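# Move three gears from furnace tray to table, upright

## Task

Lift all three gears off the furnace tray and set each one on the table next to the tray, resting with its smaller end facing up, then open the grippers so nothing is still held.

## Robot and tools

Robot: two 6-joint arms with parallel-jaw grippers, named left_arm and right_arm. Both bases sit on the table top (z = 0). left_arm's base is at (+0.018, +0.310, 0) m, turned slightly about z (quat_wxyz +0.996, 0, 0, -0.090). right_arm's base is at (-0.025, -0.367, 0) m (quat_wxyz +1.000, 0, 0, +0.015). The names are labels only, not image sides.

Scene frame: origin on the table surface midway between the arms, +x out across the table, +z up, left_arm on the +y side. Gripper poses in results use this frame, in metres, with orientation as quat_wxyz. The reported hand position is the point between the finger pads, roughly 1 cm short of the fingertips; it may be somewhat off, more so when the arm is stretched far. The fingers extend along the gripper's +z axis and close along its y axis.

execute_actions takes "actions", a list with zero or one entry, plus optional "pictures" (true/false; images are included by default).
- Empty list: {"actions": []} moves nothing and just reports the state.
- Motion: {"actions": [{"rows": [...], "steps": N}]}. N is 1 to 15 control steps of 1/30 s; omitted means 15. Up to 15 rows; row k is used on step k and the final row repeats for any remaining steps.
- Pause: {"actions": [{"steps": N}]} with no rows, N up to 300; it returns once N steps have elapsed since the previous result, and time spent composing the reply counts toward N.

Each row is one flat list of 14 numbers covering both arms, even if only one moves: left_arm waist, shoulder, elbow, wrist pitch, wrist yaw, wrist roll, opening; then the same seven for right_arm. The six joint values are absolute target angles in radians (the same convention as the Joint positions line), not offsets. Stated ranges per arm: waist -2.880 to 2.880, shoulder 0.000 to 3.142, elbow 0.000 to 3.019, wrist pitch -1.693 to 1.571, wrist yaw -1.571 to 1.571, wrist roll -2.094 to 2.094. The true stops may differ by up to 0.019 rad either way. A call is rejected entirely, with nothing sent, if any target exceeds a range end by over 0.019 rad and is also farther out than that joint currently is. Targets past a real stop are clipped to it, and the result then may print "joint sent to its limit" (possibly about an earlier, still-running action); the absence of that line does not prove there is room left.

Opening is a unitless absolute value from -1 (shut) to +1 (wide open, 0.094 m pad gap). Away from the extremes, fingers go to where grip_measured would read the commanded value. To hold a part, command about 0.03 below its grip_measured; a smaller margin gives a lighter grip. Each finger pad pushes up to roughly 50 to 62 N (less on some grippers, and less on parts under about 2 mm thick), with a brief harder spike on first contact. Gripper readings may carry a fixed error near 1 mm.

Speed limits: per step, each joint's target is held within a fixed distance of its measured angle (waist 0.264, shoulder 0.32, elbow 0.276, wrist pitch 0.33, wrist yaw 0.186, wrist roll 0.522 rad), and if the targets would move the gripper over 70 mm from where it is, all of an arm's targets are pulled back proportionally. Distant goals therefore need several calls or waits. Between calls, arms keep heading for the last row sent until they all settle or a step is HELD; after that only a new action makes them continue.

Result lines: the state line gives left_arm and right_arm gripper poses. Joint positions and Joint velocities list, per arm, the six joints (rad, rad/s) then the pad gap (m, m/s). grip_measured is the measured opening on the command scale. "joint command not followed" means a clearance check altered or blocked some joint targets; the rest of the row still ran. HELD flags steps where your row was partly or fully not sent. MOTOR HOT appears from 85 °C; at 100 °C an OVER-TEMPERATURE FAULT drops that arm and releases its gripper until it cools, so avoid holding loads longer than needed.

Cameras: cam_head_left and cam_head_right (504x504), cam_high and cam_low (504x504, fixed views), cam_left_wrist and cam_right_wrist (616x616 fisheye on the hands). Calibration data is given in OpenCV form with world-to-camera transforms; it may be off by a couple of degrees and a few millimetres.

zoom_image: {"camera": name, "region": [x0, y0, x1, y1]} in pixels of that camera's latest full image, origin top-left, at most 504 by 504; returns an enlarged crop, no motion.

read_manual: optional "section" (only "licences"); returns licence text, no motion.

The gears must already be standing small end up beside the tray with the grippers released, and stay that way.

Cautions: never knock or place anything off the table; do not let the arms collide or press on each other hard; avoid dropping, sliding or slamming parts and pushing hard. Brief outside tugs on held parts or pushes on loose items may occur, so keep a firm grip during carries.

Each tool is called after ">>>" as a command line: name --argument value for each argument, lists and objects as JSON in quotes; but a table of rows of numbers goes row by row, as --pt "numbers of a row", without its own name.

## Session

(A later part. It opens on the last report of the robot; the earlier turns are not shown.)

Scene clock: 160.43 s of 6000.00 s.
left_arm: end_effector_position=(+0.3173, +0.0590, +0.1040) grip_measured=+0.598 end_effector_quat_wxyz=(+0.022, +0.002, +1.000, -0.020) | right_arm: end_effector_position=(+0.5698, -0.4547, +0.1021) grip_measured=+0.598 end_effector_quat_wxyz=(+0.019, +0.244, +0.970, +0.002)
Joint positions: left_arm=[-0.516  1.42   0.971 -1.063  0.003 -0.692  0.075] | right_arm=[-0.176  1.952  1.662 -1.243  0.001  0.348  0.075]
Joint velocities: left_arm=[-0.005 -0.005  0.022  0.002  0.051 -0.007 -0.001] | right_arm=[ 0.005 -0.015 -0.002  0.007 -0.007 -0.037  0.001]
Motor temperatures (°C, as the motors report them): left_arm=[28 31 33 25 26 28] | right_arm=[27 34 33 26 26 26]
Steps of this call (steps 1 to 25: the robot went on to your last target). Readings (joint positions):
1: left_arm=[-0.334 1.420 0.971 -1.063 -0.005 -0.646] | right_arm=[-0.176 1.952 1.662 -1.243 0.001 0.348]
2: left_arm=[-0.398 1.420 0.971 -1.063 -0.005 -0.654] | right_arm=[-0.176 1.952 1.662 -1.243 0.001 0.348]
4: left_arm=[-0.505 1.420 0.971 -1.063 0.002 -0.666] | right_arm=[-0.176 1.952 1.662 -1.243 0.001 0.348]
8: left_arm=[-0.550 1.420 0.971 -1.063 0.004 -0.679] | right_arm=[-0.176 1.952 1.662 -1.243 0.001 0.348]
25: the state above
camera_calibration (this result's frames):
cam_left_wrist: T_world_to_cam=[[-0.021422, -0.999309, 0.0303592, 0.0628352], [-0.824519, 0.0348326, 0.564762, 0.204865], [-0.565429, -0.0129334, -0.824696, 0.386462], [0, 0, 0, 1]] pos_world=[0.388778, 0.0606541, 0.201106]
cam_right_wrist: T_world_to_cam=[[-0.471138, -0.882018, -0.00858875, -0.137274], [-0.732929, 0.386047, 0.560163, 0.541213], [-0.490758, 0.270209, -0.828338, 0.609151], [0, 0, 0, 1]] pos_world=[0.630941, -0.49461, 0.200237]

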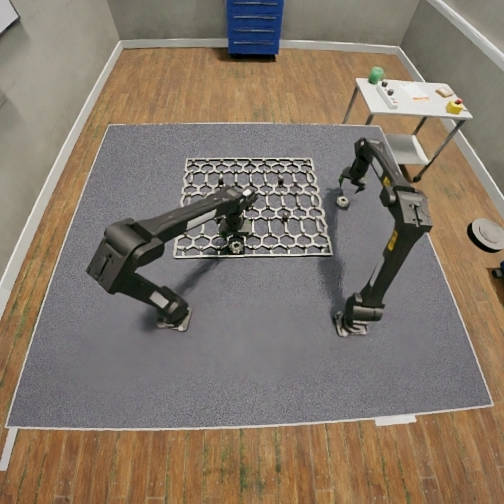

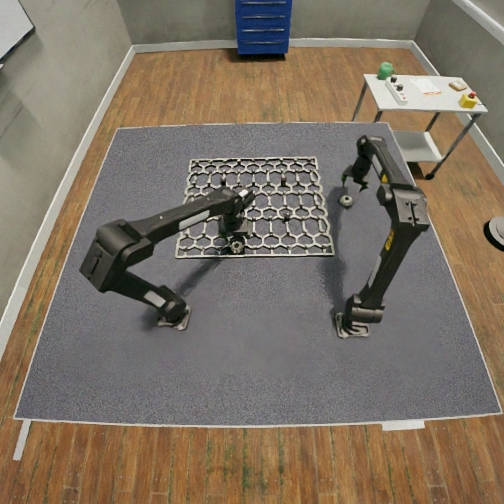

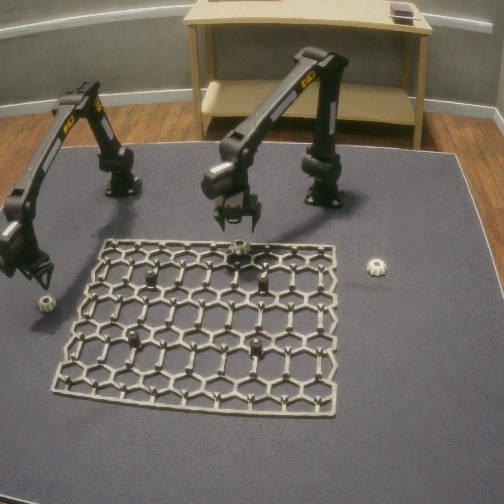

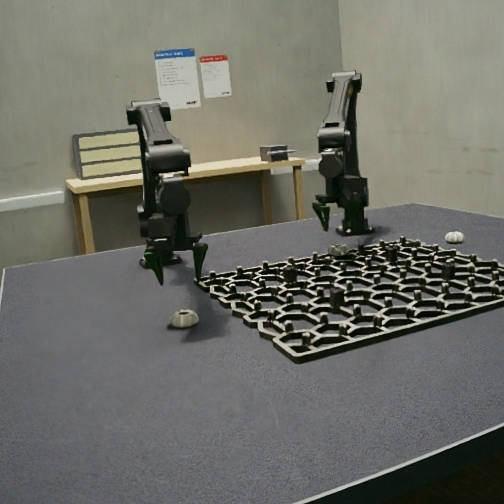

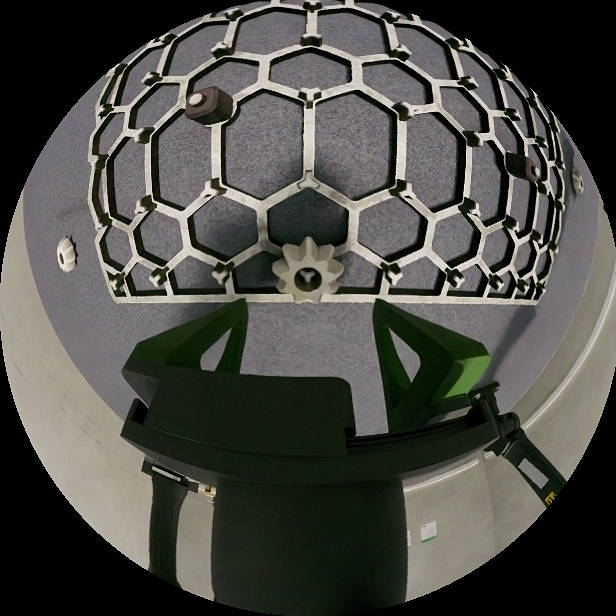

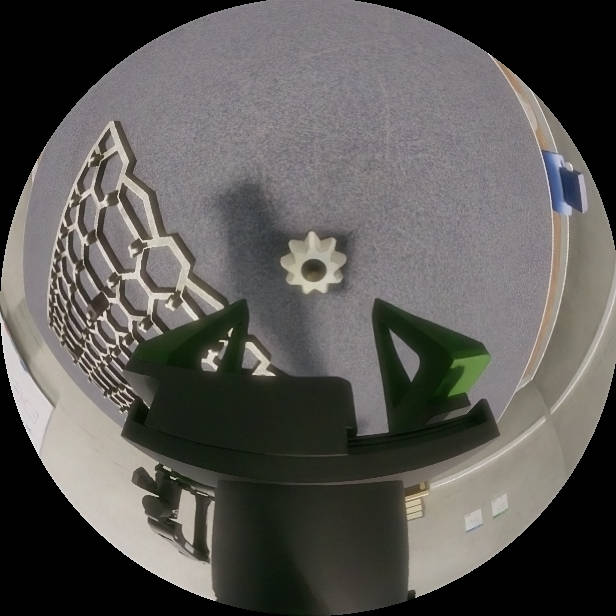

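>>> execute_actions --actions '[{"rows":[[-0.542,1.46,0.95,-1.05,0,-0.72,0.6,-0.18,1.96,1.7,-1.25,0,0.36,0.6],[-0.542,1.475,0.94,-1.03,0,-0.72,0.6,-0.18,1.96,1.7,-1.25,0,0.36,0.6],[-0.542,1.49,0.925,-1.0,0,-0.72,0.6,-0.18,1.96,1.7,-1.25,0,0.36,0.6],[-0.542,1.505,0.91,-0.97,0,-0.72,0.6,-0.18,1.96,1.7,-1.25,0,0.36,0.6],[-0.542,1.512,0.905,-0.95,0,-0.72,0.6,-0.18,1.96,1.7,-1.25,0,0.36,0.6]],"steps":15}]' --pictures false

>>> execute_actions --actions '[{"steps":8}]'

Scene clock: 167.57 s of 6000.00 s.
left_arm: end_effector_position=(+0.3023, +0.0634, +0.0468) grip_measured=+0.598 end_effector_quat_wxyz=(-0.005, +0.001, +1.000, +0.002) | right_arm: end_effector_position=(+0.5698, -0.4547, +0.1021) grip_measured=+0.598 end_effector_quat_wxyz=(+0.019, +0.244, +0.970, +0.002)
Joint positions: left_arm=[-0.533  1.51   0.896 -0.967  0.003 -0.711  0.075] | right_arm=[-0.176  1.952  1.662 -1.243  0.001  0.348  0.075]
Joint velocities: left_arm=[-0.005 -0.005 -0.002  0.007  0.037 -0.037 -0.   ] | right_arm=[-0.015 -0.015 -0.012  0.002 -0.037 -0.007  0.001]
Motor temperatures (°C, as the motors report them): left_arm=[28 31 33 25 26 28] | right_arm=[27 34 34 26 26 26]
Steps of this call (steps 1 to 15: the robot went on to your last target; steps 16 to 90: nothing new was sent; then 3.63 s passed at rest; steps 91 to 105: all 15 steps of this action). Readings (joint positions):
91: left_arm=[-0.517 1.421 0.969 -1.063 0.003 -0.695] | right_arm=[-0.176 1.952 1.662 -1.243 0.001 0.348]
92: left_arm=[-0.519 1.423 0.965 -1.060 0.003 -0.698] | right_arm=[-0.176 1.952 1.662 -1.243 0.001 0.348]
94: left_arm=[-0.526 1.435 0.945 -1.030 0.003 -0.703] | right_arm=[-0.176 1.952 1.662 -1.243 0.001 0.348]
98: left_arm=[-0.533 1.490 0.906 -0.976 0.003 -0.708] | right_arm=[-0.176 1.952 1.662 -1.243 0.001 0.348]
105: the state above

Scene clock: 167.83 s of 6000.00 s.
left_arm: end_effector_position=(+0.3023, +0.0633, +0.0468) grip_measured=+0.598 end_effector_quat_wxyz=(-0.005, +0.000, +1.000, +0.002) | right_arm: end_effector_position=(+0.5698, -0.4547, +0.1021) grip_measured=+0.598 end_effector_quat_wxyz=(+0.019, +0.244, +0.970, +0.002)
Joint positions: left_arm=[-0.533  1.51   0.896 -0.966  0.003 -0.712  0.075] | right_arm=[-0.176  1.952  1.662 -1.243  0.001  0.348  0.075]
Joint velocities: left_arm=[-0.015 -0.005  0.002 -0.007  0.007 -0.007  0.   ] | right_arm=[ 0.005 -0.015  0.007 -0.007  0.037  0.081  0.001]
Motor temperatures (°C, as the motors report them): left_arm=[28 31 33 25 26 28] | right_arm=[27 34 34 26 26 26]
Steps of this call (steps 1 to 8: the robot went on to your last target). Readings (joint positions):
1: left_arm=[-0.533 1.510 0.896 -0.967 0.003 -0.712] | right_arm=[-0.176 1.952 1.662 -1.243 0.001 0.348]
2: left_arm=[-0.533 1.510 0.896 -0.967 0.003 -0.712] | right_arm=[-0.176 1.952 1.662 -1.243 0.001 0.348]
4: left_arm=[-0.533 1.510 0.896 -0.966 0.003 -0.712] | right_arm=[-0.176 1.952 1.662 -1.243 0.001 0.348]
8: the state above
camera_calibration (this result's frames):
cam_left_wrist: T_world_to_cam=[[-0.0175161, -0.999769, -0.0124819, 0.0693806], [-0.793842, 0.00631638, 0.608091, 0.21518], [-0.607872, 0.02056, -0.793769, 0.340127], [0, 0, 0, 1]] pos_world=[0.378788, 0.0610124, 0.139999]
cam_right_wrist: T_world_to_cam=[[-0.471138, -0.882018, -0.00858875, -0.137274], [-0.732929, 0.386047, 0.560163, 0.541213], [-0.490758, 0.270209, -0.828338, 0.609151], [0, 0, 0, 1]] pos_world=[0.630941, -0.49461, 0.200237]

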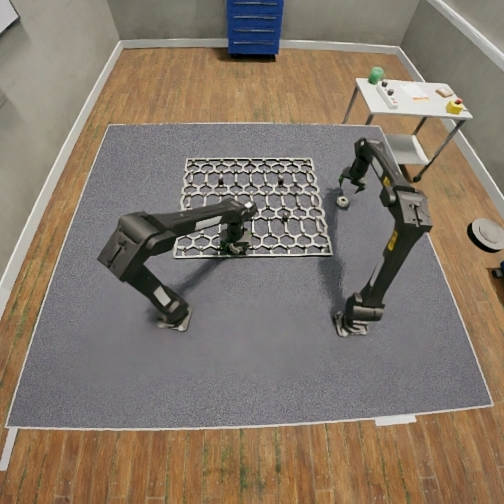

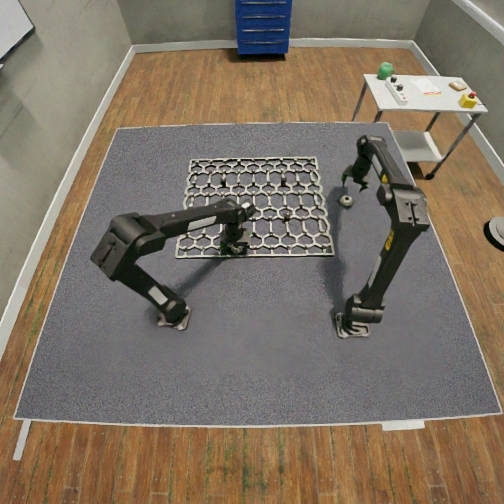

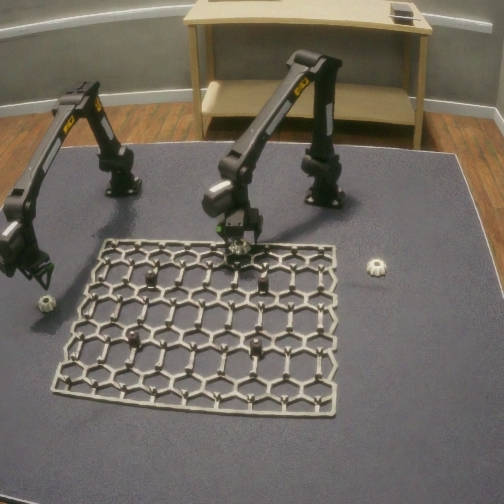

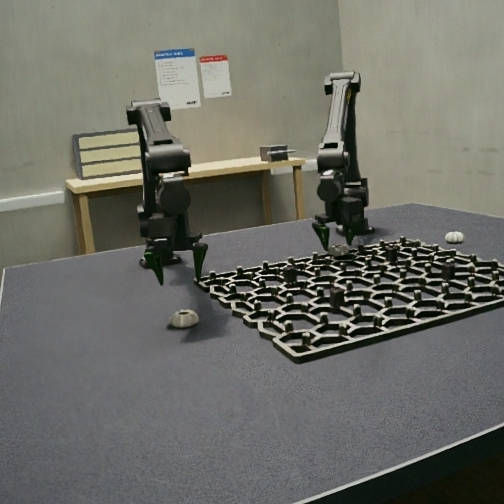

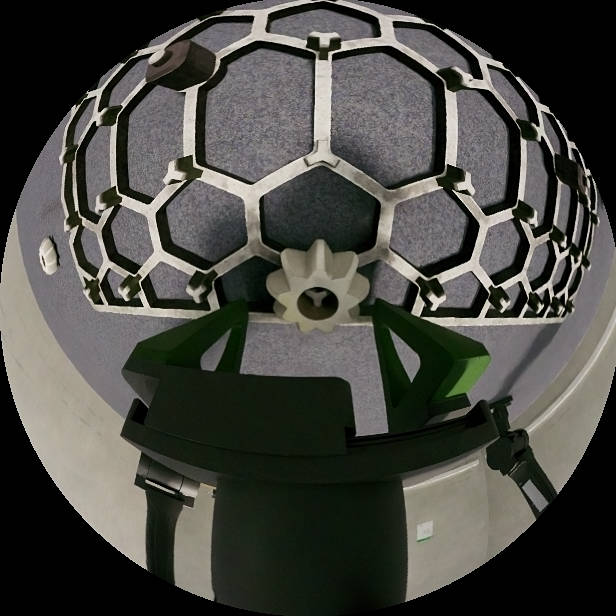

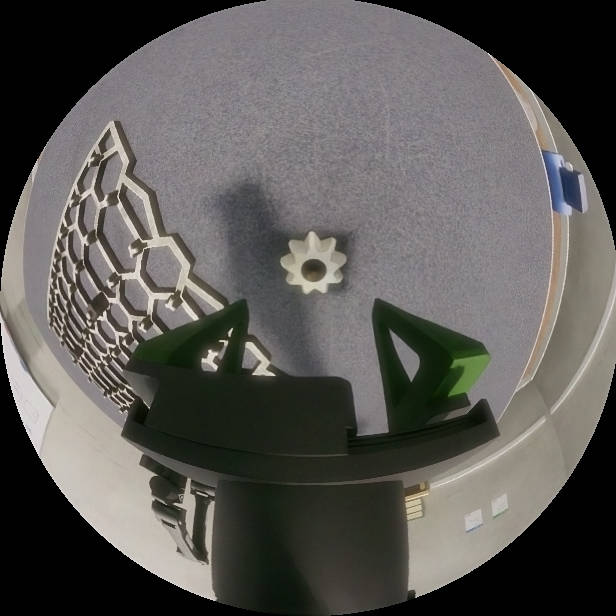

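>>> execute_actions --actions '[{"rows":[[-0.542,1.512,0.9,-0.92,0,-0.72,0.6,-0.18,1.96,1.7,-1.25,0,0.36,0.6],[-0.542,1.512,0.9,-0.92,0,-0.72,0.6,-0.18,1.96,1.7,-1.25,0,0.36,0.6],[-0.542,1.53,0.9,-0.92,0,-0.72,0.6,-0.18,1.96,1.7,-1.25,0,0.36,0.6],[-0.542,1.545,0.89,-0.905,0,-0.72,0.6,-0.18,1.96,1.7,-1.25,0,0.36,0.6],[-0.542,1.56,0.884,-0.885,0,-0.72,0.6,-0.18,1.96,1.7,-1.25,0,0.36,0.6]],"steps":15}]'

Scene clock: 173.53 s of 6000.00 s.
left_arm: end_effector_position=(+0.3072, +0.0591, +0.0311) grip_measured=+0.598 end_effector_quat_wxyz=(+0.002, +0.000, +1.000, -0.004) | right_arm: end_effector_position=(+0.5698, -0.4547, +0.1021) grip_measured=+0.598 end_effector_quat_wxyz=(+0.019, +0.244, +0.970, +0.002)
Joint positions: left_arm=[-0.533  1.542  0.883 -0.903  0.003 -0.712  0.075] | right_arm=[-0.176  1.952  1.662 -1.243  0.001  0.348  0.075]
Joint velocities: left_arm=[-0.005 -0.024  0.012 -0.002 -0.051 -0.051  0.002] | right_arm=[-0.005 -0.005  0.002  0.002 -0.022 -0.007 -0.001]
Motor temperatures (°C, as the motors report them): left_arm=[28 31 33 25 26 28] | right_arm=[27 34 35 26 26 26]
Steps of this call (steps 1 to 15: the robot went on to your last target; steps 16 to 90: nothing new was sent; then 2.20 s passed at rest; steps 91 to 105: all 15 steps of this action). Readings (joint positions):
91: left_arm=[-0.533 1.510 0.896 -0.962 0.003 -0.712] | right_arm=[-0.176 1.952 1.662 -1.243 0.001 0.348]
92: left_arm=[-0.533 1.510 0.896 -0.953 0.003 -0.712] | right_arm=[-0.176 1.952 1.662 -1.243 0.001 0.348]
94: left_arm=[-0.533 1.510 0.896 -0.939 0.003 -0.712] | right_arm=[-0.176 1.952 1.662 -1.243 0.001 0.348]
98: left_arm=[-0.533 1.528 0.890 -0.906 0.003 -0.712] | right_arm=[-0.176 1.952 1.662 -1.243 0.001 0.348]
105: the state above
camera_calibration (this result's frames):
cam_left_wrist: T_world_to_cam=[[-0.0174247, -0.999848, -0.000999168, 0.0647195], [-0.802018, 0.0133803, 0.59715, 0.231029], [-0.597045, 0.0112065, -0.802129, 0.32816], [0, 0, 0, 1]] pos_world=[0.382343, 0.0579409, 0.125332]
cam_right_wrist: T_world_to_cam=[[-0.471138, -0.882018, -0.00858875, -0.137274], [-0.732929, 0.386047, 0.560163, 0.541213], [-0.490758, 0.270209, -0.828338, 0.609151], [0, 0, 0, 1]] pos_world=[0.630941, -0.49461, 0.200237]

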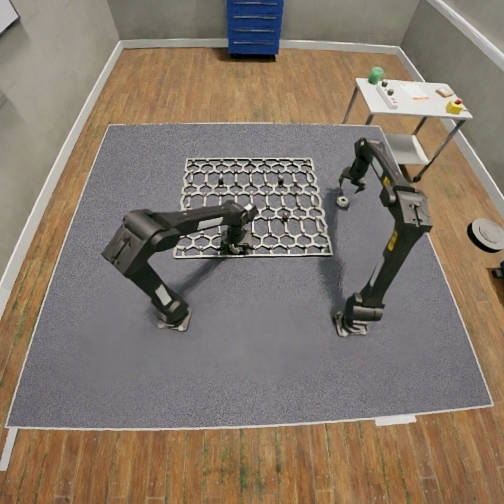

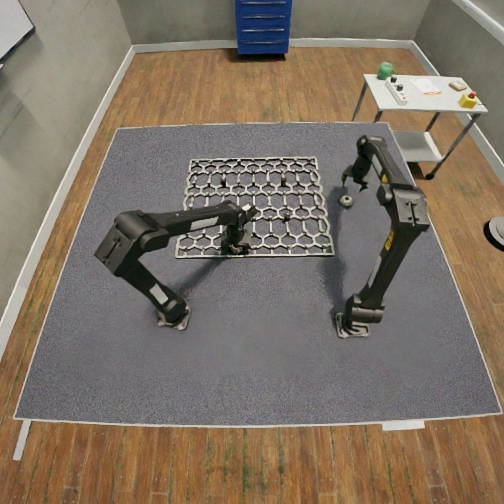

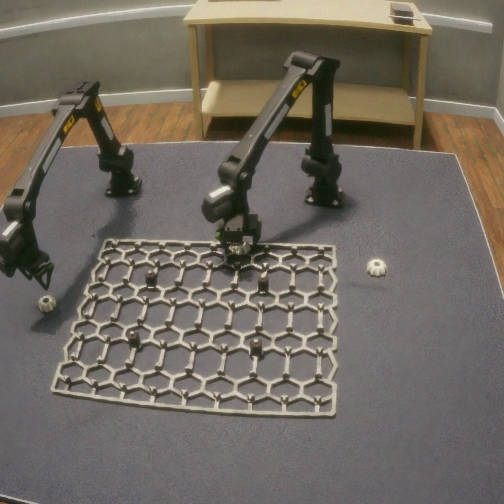

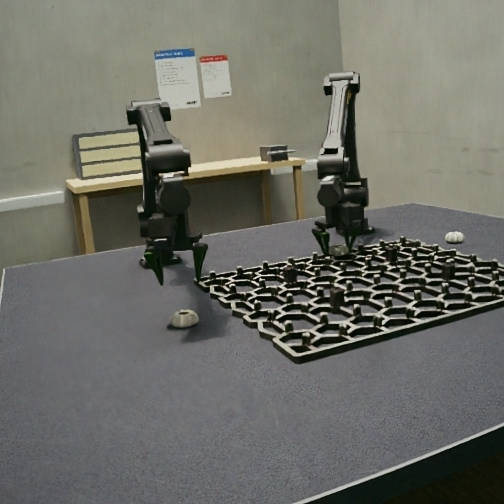

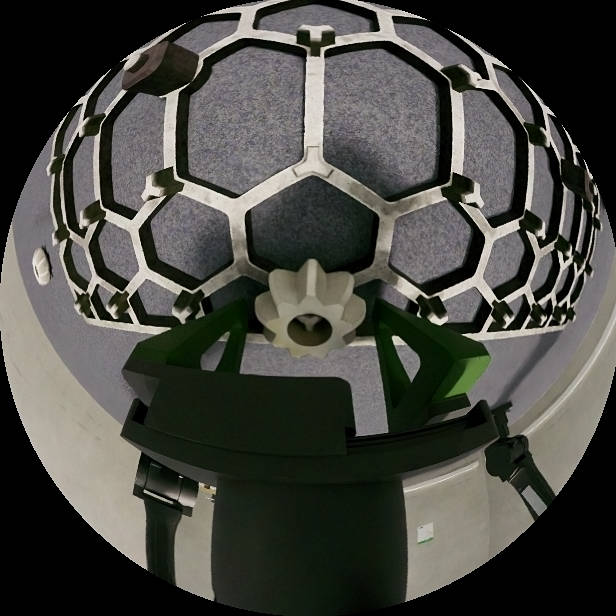

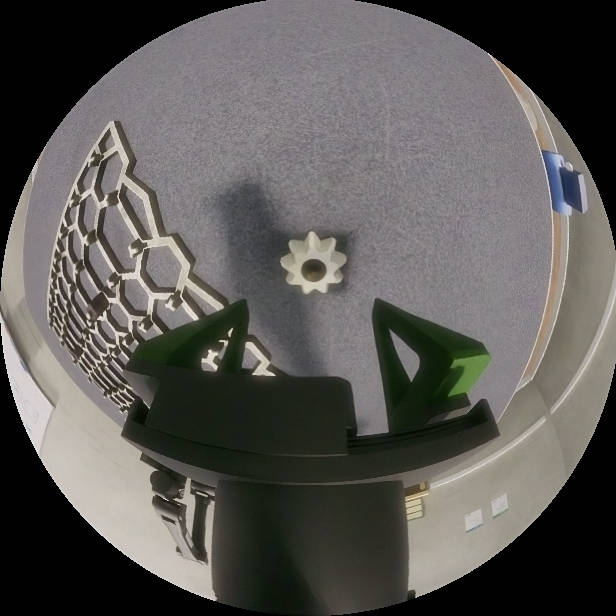

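>>> execute_actions --actions '[{"rows":[[-0.542,1.573,0.884,-0.885,0,-0.72,0.6,-0.18,1.96,1.7,-1.25,0,0.36,0.6],[-0.542,1.573,0.884,-0.885,0,-0.72,0.6,-0.18,1.96,1.7,-1.25,0,0.36,0.6],[-0.542,1.573,0.884,-0.885,0,-0.72,0.6,-0.18,1.96,1.7,-1.25,0,0.36,0.6],[-0.542,1.573,0.884,-0.885,0,-0.72,0.6,-0.18,1.96,1.7,-1.25,0,0.36,0.6],[-0.542,1.573,0.884,-0.885,0,-0.72,0.5,-0.18,1.96,1.7,-1.25,0,0.36,0.6],[-0.542,1.573,0.884,-0.885,0,-0.72,0.4,-0.18,1.96,1.7,-1.25,0,0.36,0.6],[-0.542,1.573,0.884,-0.885,0,-0.72,0.35,-0.18,1.96,1.7,-1.25,0,0.36,0.6],[-0.542,1.573,0.884,-0.885,0,-0.72,0.3,-0.18,1.96,1.7,-1.25,0,0.36,0.6],[-0.542,1.573,0.884,-0.885,0,-0.72,0.25,-0.18,1.96,1.7,-1.25,0,0.36,0.6],[-0.542,1.573,0.884,-0.885,0,-0.72,0.2,-0.18,1.96,1.7,-1.25,0,0.36,0.6],[-0.542,1.573,0.884,-0.885,0,-0.72,0.15,-0.18,1.96,1.7,-1.25,0,0.36,0.6]],"steps":15}]' --pictures false

Scene clock: 183.03 s of 6000.00 s.
left_arm: end_effector_position=(+0.3068, +0.0593, +0.0283) grip_measured=+0.193 end_effector_quat_wxyz=(+0.000, +0.000, +1.000, -0.002) | right_arm: end_effector_position=(+0.5698, -0.4547, +0.1021) grip_measured=+0.598 end_effector_quat_wxyz=(+0.019, +0.244, +0.970, +0.002)
Joint positions: left_arm=[-0.533  1.55   0.883 -0.901  0.003 -0.713  0.056] | right_arm=[-0.176  1.952  1.662 -1.243  0.001  0.348  0.075]
Joint velocities: left_arm=[ 0.005 -0.005  0.002 -0.002  0.037 -0.066  0.001] | right_arm=[-0.005 -0.015  0.007 -0.012  0.037  0.051 -0.   ]
Motor temperatures (°C, as the motors report them): left_arm=[28 30 33 25 26 28] | right_arm=[27 33 36 26 26 26]
Steps of this call (steps 1 to 15: the robot went on to your last target; steps 16 to 90: nothing new was sent; then 6.00 s passed at rest; steps 91 to 105: all 15 steps of this action). Readings (joint positions):
91: left_arm=[-0.533 1.543 0.883 -0.902 0.003 -0.712] | right_arm=[-0.176 1.952 1.662 -1.243 0.001 0.348]
92: left_arm=[-0.533 1.543 0.883 -0.902 0.003 -0.712] | right_arm=[-0.176 1.952 1.662 -1.243 0.001 0.348]
94: left_arm=[-0.533 1.546 0.883 -0.902 0.003 -0.712] | right_arm=[-0.176 1.952 1.662 -1.243 0.001 0.348]
98: left_arm=[-0.533 1.549 0.883 -0.902 0.003 -0.712] | right_arm=[-0.176 1.952 1.662 -1.243 0.001 0.348]
105: the state above

>>> execute_actions --actions '[{"rows":[[-0.533,1.52,0.92,-0.915,0,-0.72,0.15,-0.18,1.96,1.7,-1.25,0,0.36,0.6],[-0.533,1.51,0.928,-0.93,0,-0.72,0.15,-0.18,1.96,1.7,-1.25,0,0.36,0.6],[-0.533,1.5,0.936,-0.945,0,-0.72,0.15,-0.18,1.96,1.7,-1.25,0,0.36,0.6],[-0.533,1.49,0.944,-0.96,0,-0.72,0.15,-0.18,1.96,1.7,-1.25,0,0.36,0.6],[-0.533,1.48,0.952,-0.98,0,-0.72,0.15,-0.18,1.96,1.7,-1.25,0,0.36,0.6],[-0.533,1.47,0.96,-1.0,0,-0.72,0.15,-0.18,1.96,1.7,-1.25,0,0.36,0.6],[-0.533,1.46,0.968,-1.02,0,-0.72,0.15,-0.18,1.96,1.7,-1.25,0,0.36,0.6],[-0.533,1.45,0.976,-1.04,0,-0.72,0.15,-0.18,1.96,1.7,-1.25,0,0.36,0.6],[-0.533,1.44,0.984,-1.06,0,-0.72,0.15,-0.18,1.96,1.7,-1.25,0,0.36,0.6]],"steps":15}]' --pictures false

>>> execute_actions --actions '[{"rows":[[-0.57,1.44,0.984,-1.06,0,-0.72,0.15,-0.18,1.96,1.7,-1.25,0,0.36,0.6],[-0.61,1.44,0.984,-1.06,0,-0.72,0.15,-0.18,1.96,1.7,-1.25,0,0.36,0.6],[-0.65,1.44,0.984,-1.06,0,-0.72,0.15,-0.18,1.96,1.7,-1.25,0,0.36,0.6],[-0.69,1.44,0.984,-1.06,0,-0.72,0.15,-0.18,1.96,1.7,-1.25,0,0.36,0.6],[-0.73,1.44,0.984,-1.06,0,-0.72,0.15,-0.18,1.96,1.7,-1.25,0,0.36,0.6],[-0.77,1.44,0.984,-1.06,0,-0.72,0.15,-0.18,1.96,1.7,-1.25,0,0.36,0.6],[-0.81,1.44,0.984,-1.06,0,-0.72,0.15,-0.18,1.96,1.7,-1.25,0,0.36,0.6],[-0.85,1.44,0.984,-1.06,0,-0.72,0.15,-0.18,1.96,1.7,-1.25,0,0.36,0.6],[-0.89,1.44,0.984,-1.06,0,-0.72,0.15,-0.18,1.96,1.7,-1.25,0,0.36,0.6],[-0.92,1.44,0.984,-1.06,0,-0.72,0.15,-0.18,1.96,1.7,-1.25,0,0.36,0.6],[-0.95,1.44,0.984,-1.06,0,-0.72,0.15,-0.18,1.96,1.7,-1.25,0,0.36,0.6]],"steps":15}]' --pictures false

>>> execute_actions --actions '[{"rows":[[-0.95,1.47,0.94,-1.02,0,-0.72,0.15,-0.18,1.96,1.7,-1.25,0,0.36,0.6],[-0.95,1.485,0.93,-0.99,0,-0.72,0.15,-0.18,1.96,1.7,-1.25,0,0.36,0.6],[-0.95,1.5,0.92,-0.96,0,-0.72,0.15,-0.18,1.96,1.7,-1.25,0,0.36,0.6],[-0.95,1.515,0.91,-0.93,0,-0.72,0.15,-0.18,1.96,1.7,-1.25,0,0.36,0.6],[-0.95,1.53,0.9,-0.9,0,-0.72,0.15,-0.18,1.96,1.7,-1.25,0,0.36,0.6],[-0.95,1.545,0.89,-0.87,0,-0.72,0.15,-0.18,1.96,1.7,-1.25,0,0.36,0.6]],"steps":15}]'

Scene clock: 205.90 s of 6000.00 s.
left_arm: end_effector_position=(+0.3063, +0.0598, +0.0803) grip_measured=+0.193 end_effector_quat_wxyz=(+0.004, +0.000, +1.000, -0.005) | right_arm: end_effector_position=(+0.5698, -0.4547, +0.1021) grip_measured=+0.598 end_effector_quat_wxyz=(+0.019, +0.244, +0.970, +0.002)
Joint positions: left_arm=[-0.533  1.457  0.941 -1.042  0.003 -0.713  0.056] | right_arm=[-0.176  1.952  1.662 -1.243  0.001  0.348  0.075]
Joint velocities: left_arm=[-0.015 -0.044  0.051 -0.012 -0.007 -0.007  0.001] | right_arm=[-0.005 -0.005 -0.007  0.007 -0.037 -0.007  0.   ]
Motor temperatures (°C, as the motors report them): left_arm=[28 30 33 25 26 28] | right_arm=[27 34 37 26 26 26]
Steps of this call (steps 1 to 15: the robot went on to your last target; steps 16 to 90: nothing new was sent; then 19.37 s passed at rest; steps 91 to 105: all 15 steps of this action). Readings (joint positions):
91: left_arm=[-0.533 1.550 0.883 -0.901 0.003 -0.713] | right_arm=[-0.176 1.952 1.662 -1.243 0.001 0.348]
92: left_arm=[-0.533 1.549 0.883 -0.903 0.003 -0.713] | right_arm=[-0.176 1.952 1.662 -1.243 0.001 0.348]
94: left_arm=[-0.533 1.547 0.886 -0.916 0.003 -0.713] | right_arm=[-0.176 1.952 1.662 -1.243 0.001 0.348]
98: left_arm=[-0.533 1.522 0.911 -0.980 0.003 -0.713] | right_arm=[-0.176 1.952 1.662 -1.243 0.001 0.348]
105: the state above

Scene clock: 206.40 s of 6000.00 s.
left_arm: end_effector_position=(+0.1613, -0.0385, +0.0741) grip_measured=+0.162 end_effector_quat_wxyz=(-0.011, +0.227, +0.974, +0.001) | right_arm: end_effector_position=(+0.5698, -0.4547, +0.1021) grip_measured=+0.598 end_effector_quat_wxyz=(+0.019, +0.244, +0.970, +0.002)
Joint positions: left_arm=[-0.992  1.47   0.937 -1.051  0.017 -0.714  0.055] | right_arm=[-0.176  1.952  1.662 -1.243  0.001  0.348  0.075]
Joint velocities: left_arm=[-0.024  0.005  0.012 -0.007 -0.212 -0.007 -0.019] | right_arm=[-0.005  0.005 -0.017 -0.027 -0.037 -0.037 -0.   ]
Motor temperatures (°C, as the motors report them): left_arm=[28 30 33 25 26 28] | right_arm=[27 34 37 26 26 26]
Steps of this call (steps 1 to 15: all 15 steps of this action). Readings (joint positions):
1: left_arm=[-0.535 1.456 0.942 -1.042 0.002 -0.713] | right_arm=[-0.176 1.952 1.662 -1.243 0.001 0.348]
2: left_arm=[-0.541 1.456 0.942 -1.042 0.000 -0.713] | right_arm=[-0.176 1.952 1.662 -1.243 0.001 0.348]
4: left_arm=[-0.579 1.456 0.942 -1.044 -0.005 -0.714] | right_arm=[-0.176 1.952 1.662 -1.243 0.001 0.348]
8: left_arm=[-0.747 1.456 0.942 -1.044 -0.005 -0.714] | right_arm=[-0.176 1.952 1.662 -1.243 0.001 0.348]
15: the state above

Scene clock: 206.90 s of 6000.00 s.
left_arm: end_effector_position=(+0.1810, -0.0418, +0.0343) grip_measured=+0.152 end_effector_quat_wxyz=(+0.008, +0.209, +0.978, -0.013) | right_arm: end_effector_position=(+0.5698, -0.4547, +0.1021) grip_measured=+0.598 end_effector_quat_wxyz=(+0.019, +0.244, +0.970, +0.002)
Joint positions: left_arm=[-0.955  1.535  0.885 -0.889  0.003 -0.714  0.054] | right_arm=[-0.176  1.952  1.662 -1.243  0.001  0.348  0.075]
Joint velocities: left_arm=[-0.005 -0.015 -0.012  0.046 -0.007  0.081  0.001] | right_arm=[ 0.005  0.015 -0.017 -0.012  0.051  0.066 -0.   ]
Motor temperatures (°C, as the motors report them): left_arm=[28 30 33 25 26 28] | right_arm=[27 34 37 26 26 26]
Steps of this call (steps 1 to 15: all 15 steps of this action). Readings (joint positions):
1: left_arm=[-0.991 1.469 0.937 -1.048 0.011 -0.714] | right_arm=[-0.176 1.952 1.662 -1.243 0.001 0.348]
2: left_arm=[-0.984 1.468 0.937 -1.037 0.007 -0.714] | right_arm=[-0.176 1.952 1.662 -1.243 0.001 0.348]
4: left_arm=[-0.968 1.471 0.927 -0.997 0.004 -0.714] | right_arm=[-0.176 1.952 1.662 -1.243 0.001 0.348]
8: left_arm=[-0.955 1.505 0.901 -0.905 0.003 -0.714] | right_arm=[-0.176 1.952 1.662 -1.243 0.001 0.348]
15: the state above
camera_calibration (this result's frames):
cam_left_wrist: T_world_to_cam=[[-0.424018, -0.905554, 0.0134568, 0.0386271], [-0.732326, 0.351571, 0.583178, 0.131293], [-0.53283, 0.237423, -0.812233, 0.254793], [0, 0, 0, 1]] pos_world=[0.248289, -0.0716737, 0.129864]
cam_right_wrist: T_world_to_cam=[[-0.471138, -0.882018, -0.00858875, -0.137274], [-0.732929, 0.386047, 0.560163, 0.541213], [-0.490758, 0.270209, -0.828338, 0.609151], [0, 0, 0, 1]] pos_world=[0.630941, -0.49461, 0.200237]

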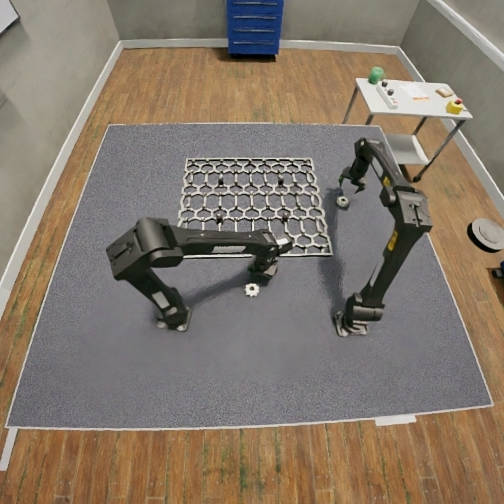

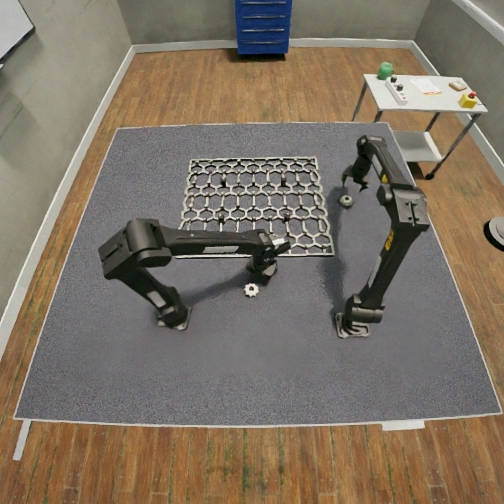

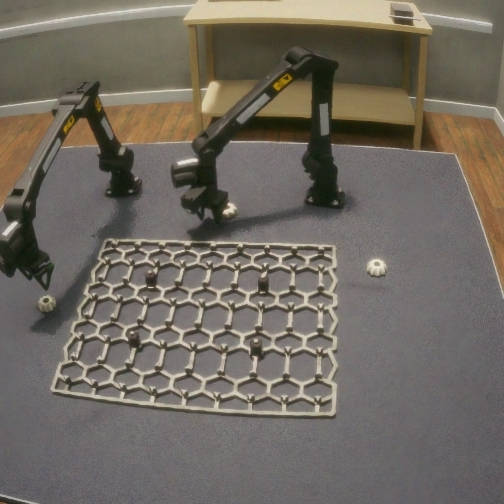

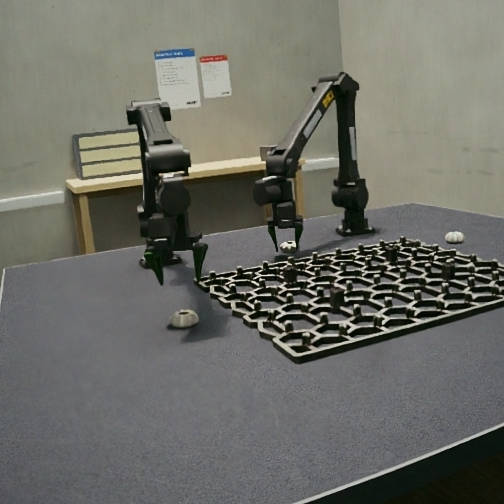

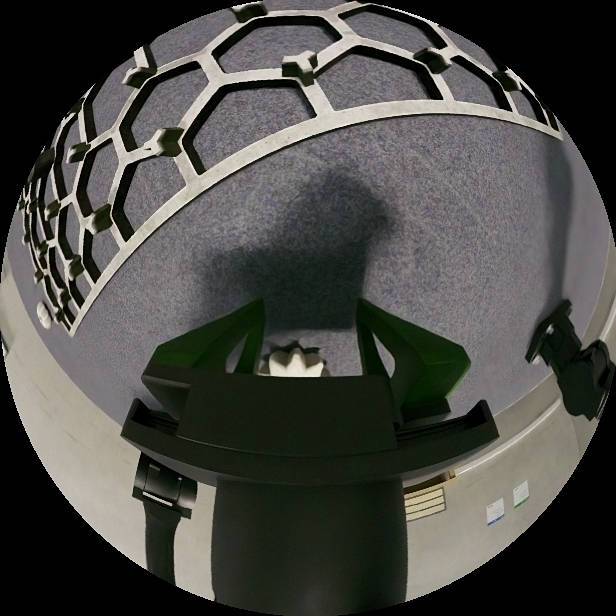

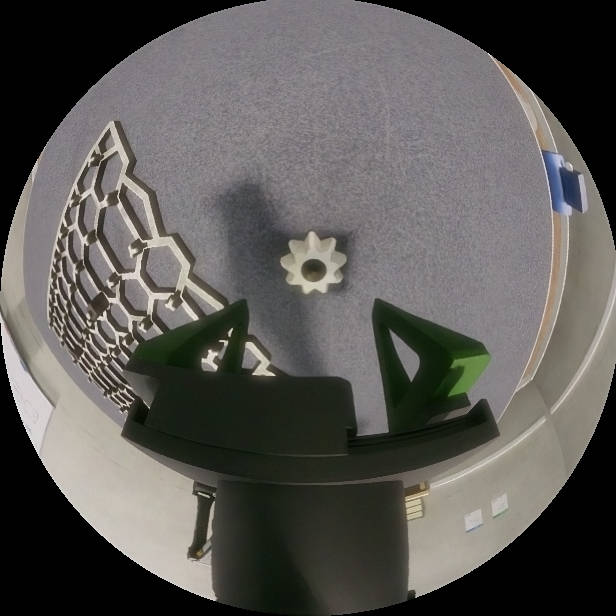

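A tug pulled it out; it looks flipped. Raise the arm and inspect.

>>> execute_actions --actions '[{"rows":[[-0.95,1.35,1.0,-1.15,0,-0.72,1,-0.18,1.96,1.7,-1.25,0,0.36,0.6]],"steps":15}]'

>>> zoom_image --camera "cam_high" --region '[170, 170, 290, 250]'

>>> zoom_image --camera "cam_low" --region '[230, 200, 350, 280]'

Scene clock: 211.03 s of 6000.00 s.
left_arm: end_effector_position=(+0.1771, -0.0334, +0.1384) grip_measured=+1.000 end_effector_quat_wxyz=(+0.025, +0.209, +0.977, -0.036) | right_arm: end_effector_position=(+0.5698, -0.4547, +0.1021) grip_measured=+0.598 end_effector_quat_wxyz=(+0.019, +0.244, +0.970, +0.002)
Joint positions: left_arm=[-0.955  1.333  0.982 -1.134  0.003 -0.714  0.094] | right_arm=[-0.176  1.952  1.662 -1.243  0.001  0.348  0.075]
Joint velocities: left_arm=[-0.005 -0.005  0.022 -0.012 -0.037  0.037  0.   ] | right_arm=[-0.015 -0.005 -0.012  0.022 -0.022 -0.022  0.001]
Motor temperatures (°C, as the motors report them): left_arm=[28 30 33 25 26 28] | right_arm=[27 34 37 26 26 26]
Steps of this call (steps 1 to 15: the robot went on to your last target; steps 16 to 90: nothing new was sent; then 0.63 s passed at rest; steps 91 to 105: all 15 steps of this action). Readings (joint positions):
91: left_arm=[-0.955 1.530 0.891 -0.915 0.003 -0.714] | right_arm=[-0.176 1.952 1.662 -1.243 0.001 0.348]
92: left_arm=[-0.955 1.520 0.898 -0.968 0.003 -0.714] | right_arm=[-0.176 1.952 1.662 -1.243 0.001 0.348]
94: left_arm=[-0.955 1.472 0.911 -1.050 0.003 -0.714] | right_arm=[-0.176 1.952 1.662 -1.243 0.001 0.348]
98: left_arm=[-0.955 1.365 0.956 -1.125 0.003 -0.714] | right_arm=[-0.176 1.952 1.662 -1.243 0.001 0.348]
105: the state above
camera_calibration (this result's frames):
cam_left_wrist: T_world_to_cam=[[-0.424754, -0.903973, 0.0491632, 0.038444], [-0.745623, 0.380116, 0.547319, 0.0730214], [-0.513449, 0.195819, -0.835479, 0.333626], [0, 0, 0, 1]] pos_world=[0.242075, -0.0583344, 0.236881]
cam_right_wrist: T_world_to_cam=[[-0.471138, -0.882018, -0.00858875, -0.137274], [-0.732929, 0.386047, 0.560163, 0.541213], [-0.490758, 0.270209, -0.828338, 0.609151], [0, 0, 0, 1]] pos_world=[0.630941, -0.49461, 0.200237]

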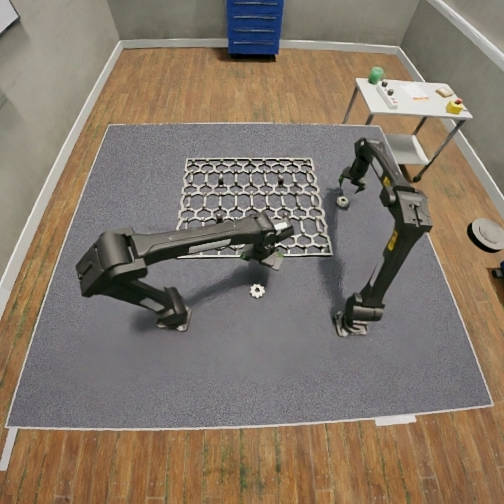

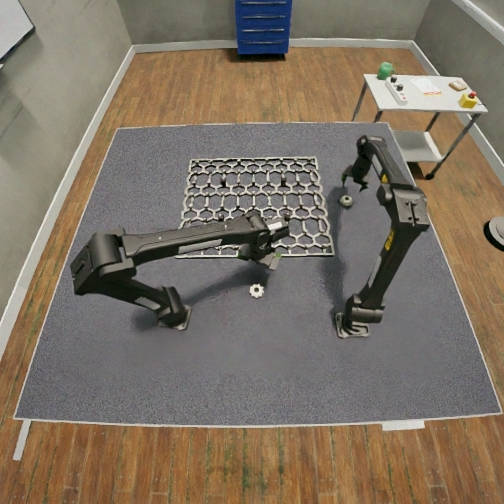

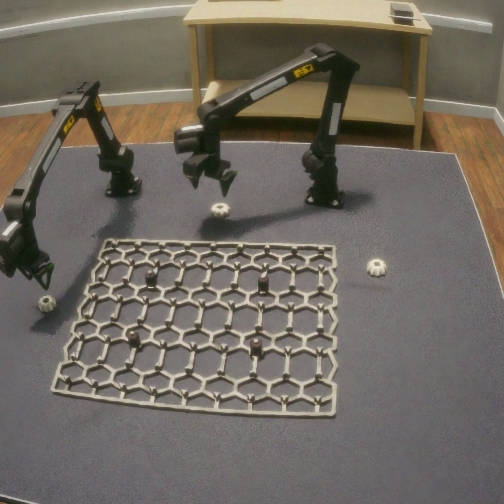

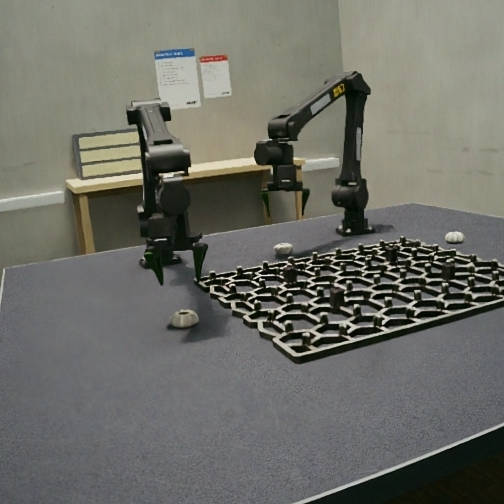

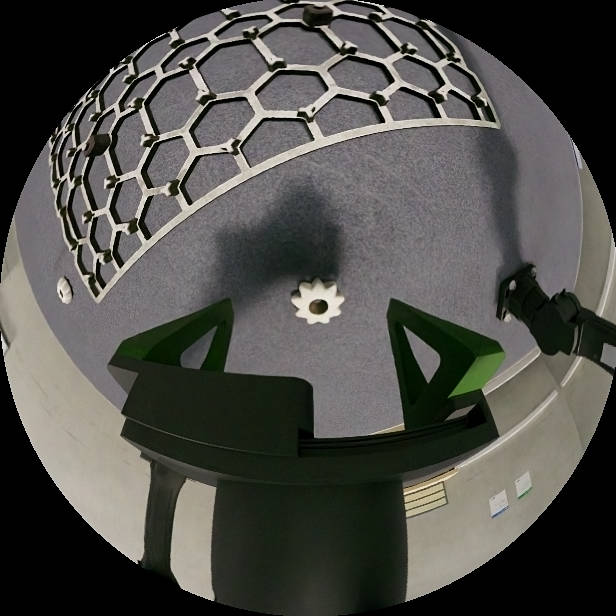

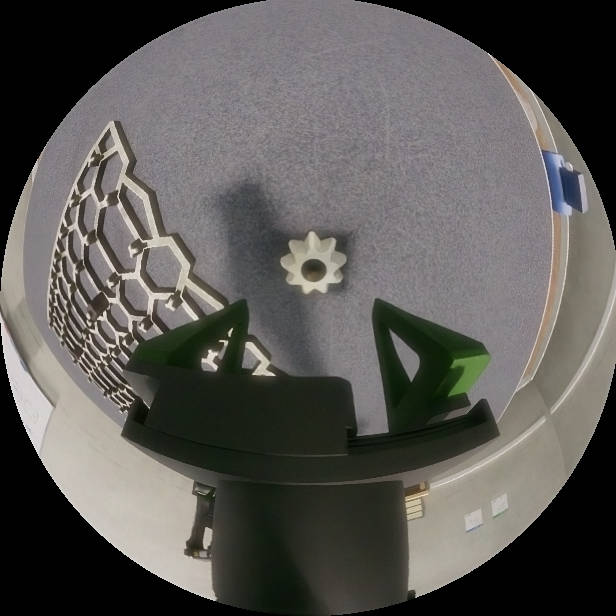

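Region (170, 170, 290, 250) of cam_high's 504x504 image, scaled by 4.200, with more detail than that image has.

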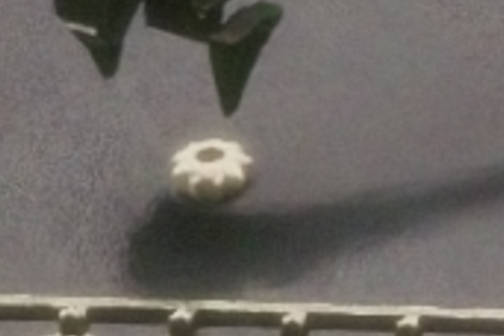

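Region (230, 200, 350, 280) of cam_low's 504x504 image, scaled by 4.200, with more detail than that image has.

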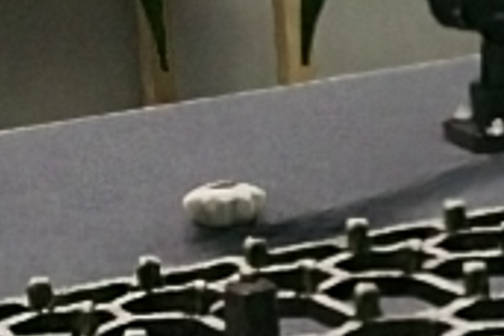

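>>> execute_actions --actions '[{"rows":[[-1.12,1.39,0.815,-0.975,0,0,0.7,-0.18,1.96,1.7,-1.25,0,0.36,0.6]],"steps":15}]' --pictures false

>>> execute_actions --actions '[{"steps":15}]'

Scene clock: 223.27 s of 6000.00 s.
left_arm: end_effector_position=(+0.1031, -0.0122, +0.0553) grip_measured=+0.702 end_effector_quat_wxyz=(-0.007, +0.593, +0.805, +0.005) | right_arm: end_effector_position=(+0.5698, -0.4547, +0.1021) grip_measured=+0.598 end_effector_quat_wxyz=(+0.019, +0.244, +0.970, +0.002)
Joint positions: left_arm=[-1.132  1.391  0.796 -0.992  0.    -0.042  0.08 ] | right_arm=[-0.176  1.952  1.662 -1.243  0.001  0.348  0.075]
Joint velocities: left_arm=[-0.015 -0.015 -0.022  0.032  0.007  0.3   -0.001] | right_arm=[ 0.005  0.005  0.002 -0.002  0.037 -0.007 -0.001]
Motor temperatures (°C, as the motors report them): left_arm=[28 30 34 25 26 28] | right_arm=[27 34 37 26 26 26]
Steps of this call (steps 1 to 15: the robot went on to your last target; steps 16 to 90: nothing new was sent; then 8.73 s passed at rest; steps 91 to 105: all 15 steps of this action). Readings (joint positions):
91: left_arm=[-0.962 1.333 0.968 -1.114 -0.001 -0.664] | right_arm=[-0.176 1.952 1.662 -1.243 0.001 0.348]
92: left_arm=[-0.979 1.331 0.944 -1.077 -0.003 -0.593] | right_arm=[-0.176 1.952 1.662 -1.243 0.001 0.348]
94: left_arm=[-1.040 1.340 0.878 -1.026 -0.003 -0.422] | right_arm=[-0.176 1.952 1.662 -1.243 0.001 0.348]
98: left_arm=[-1.133 1.383 0.800 -1.004 0.000 -0.174] | right_arm=[-0.176 1.952 1.662 -1.243 0.001 0.348]
105: the state above

Scene clock: 223.77 s of 6000.00 s.
left_arm: end_effector_position=(+0.1032, -0.0124, +0.0553) grip_measured=+0.702 end_effector_quat_wxyz=(-0.006, +0.606, +0.795, +0.005) | right_arm: end_effector_position=(+0.5698, -0.4547, +0.1021) grip_measured=+0.598 end_effector_quat_wxyz=(+0.019, +0.244, +0.970, +0.002)
Joint positions: left_arm=[-1.132  1.391  0.796 -0.991  0.    -0.009  0.08 ] | right_arm=[-0.176  1.952  1.662 -1.243  0.001  0.348  0.075]
Joint velocities: left_arm=[-0.005  0.005  0.007 -0.002  0.007 -0.051 -0.   ] | right_arm=[-0.005 -0.015 -0.002 -0.002  0.037 -0.022  0.   ]
Motor temperatures (°C, as the motors report them): left_arm=[28 30 34 25 26 28] | right_arm=[27 34 37 26 26 26]
Steps of this call (steps 1 to 15: the robot went on to your last target). Readings (joint positions):
1: left_arm=[-1.132 1.391 0.796 -0.991 0.000 -0.036] | right_arm=[-0.176 1.952 1.662 -1.243 0.001 0.348]
2: left_arm=[-1.132 1.391 0.796 -0.991 0.000 -0.030] | right_arm=[-0.176 1.952 1.662 -1.243 0.001 0.348]
4: left_arm=[-1.132 1.391 0.796 -0.991 0.000 -0.022] | right_arm=[-0.176 1.952 1.662 -1.243 0.001 0.348]
8: left_arm=[-1.132 1.391 0.796 -0.991 0.000 -0.014] | right_arm=[-0.176 1.952 1.662 -1.243 0.001 0.348]
15: the state above
camera_calibration (this result's frames):
cam_left_wrist: T_world_to_cam=[[-0.968473, -0.248982, -0.00825143, 0.0975224], [-0.201597, 0.763839, 0.613113, 0.000409426], [-0.146351, 0.595447, -0.789952, 0.186681], [0, 0, 0, 1]] pos_world=[0.121851, -0.0871903, 0.148023]
cam_right_wrist: T_world_to_cam=[[-0.471138, -0.882018, -0.00858875, -0.137274], [-0.732929, 0.386047, 0.560163, 0.541213], [-0.490758, 0.270209, -0.828338, 0.609151], [0, 0, 0, 1]] pos_world=[0.630941, -0.49461, 0.200237]

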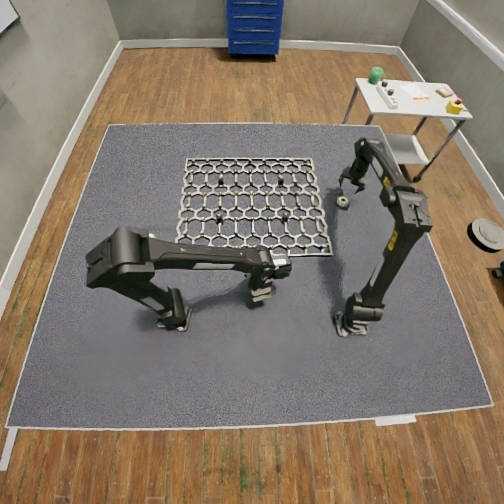

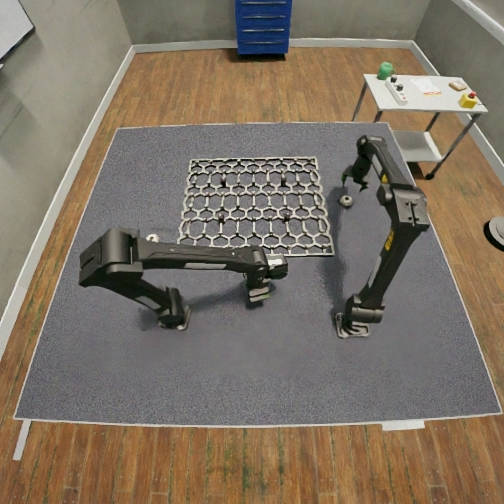

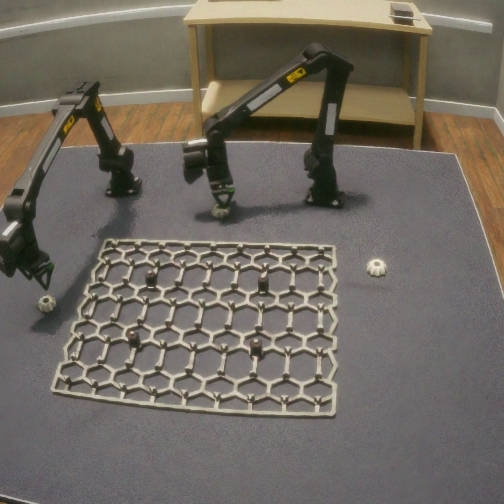

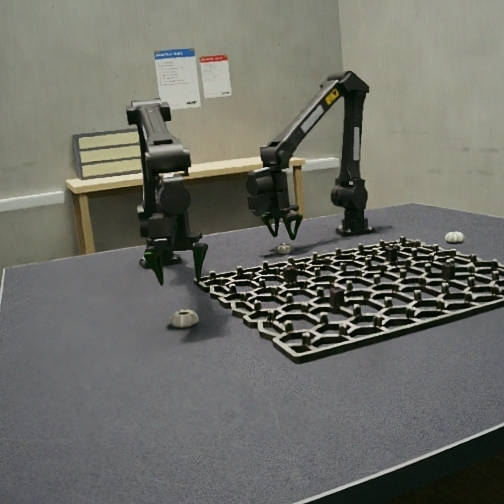

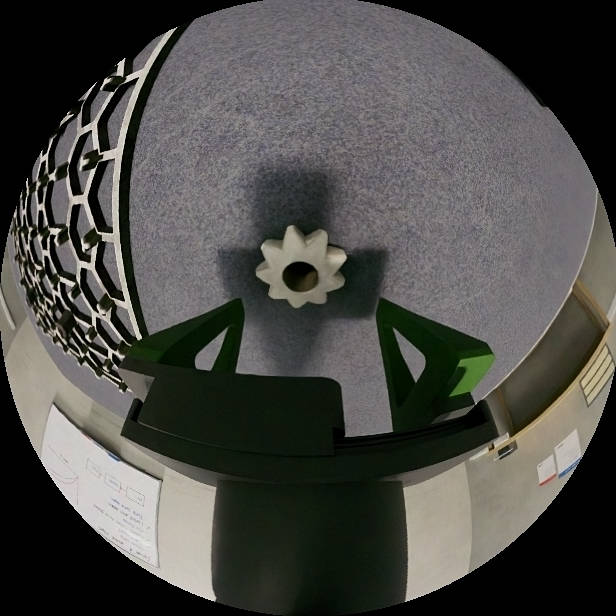

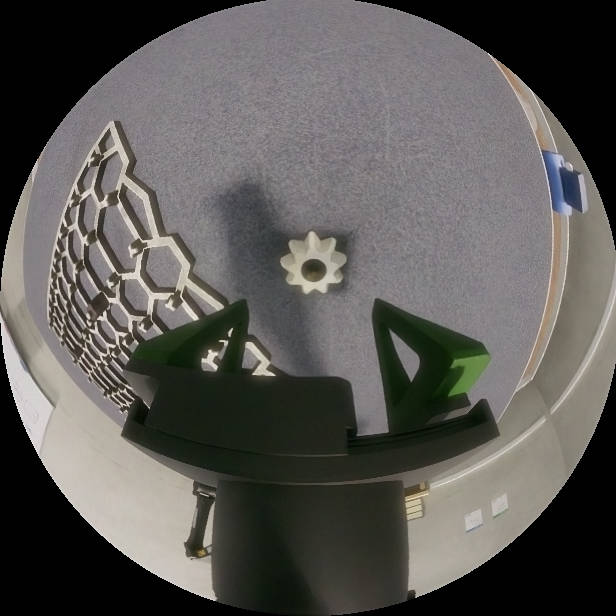

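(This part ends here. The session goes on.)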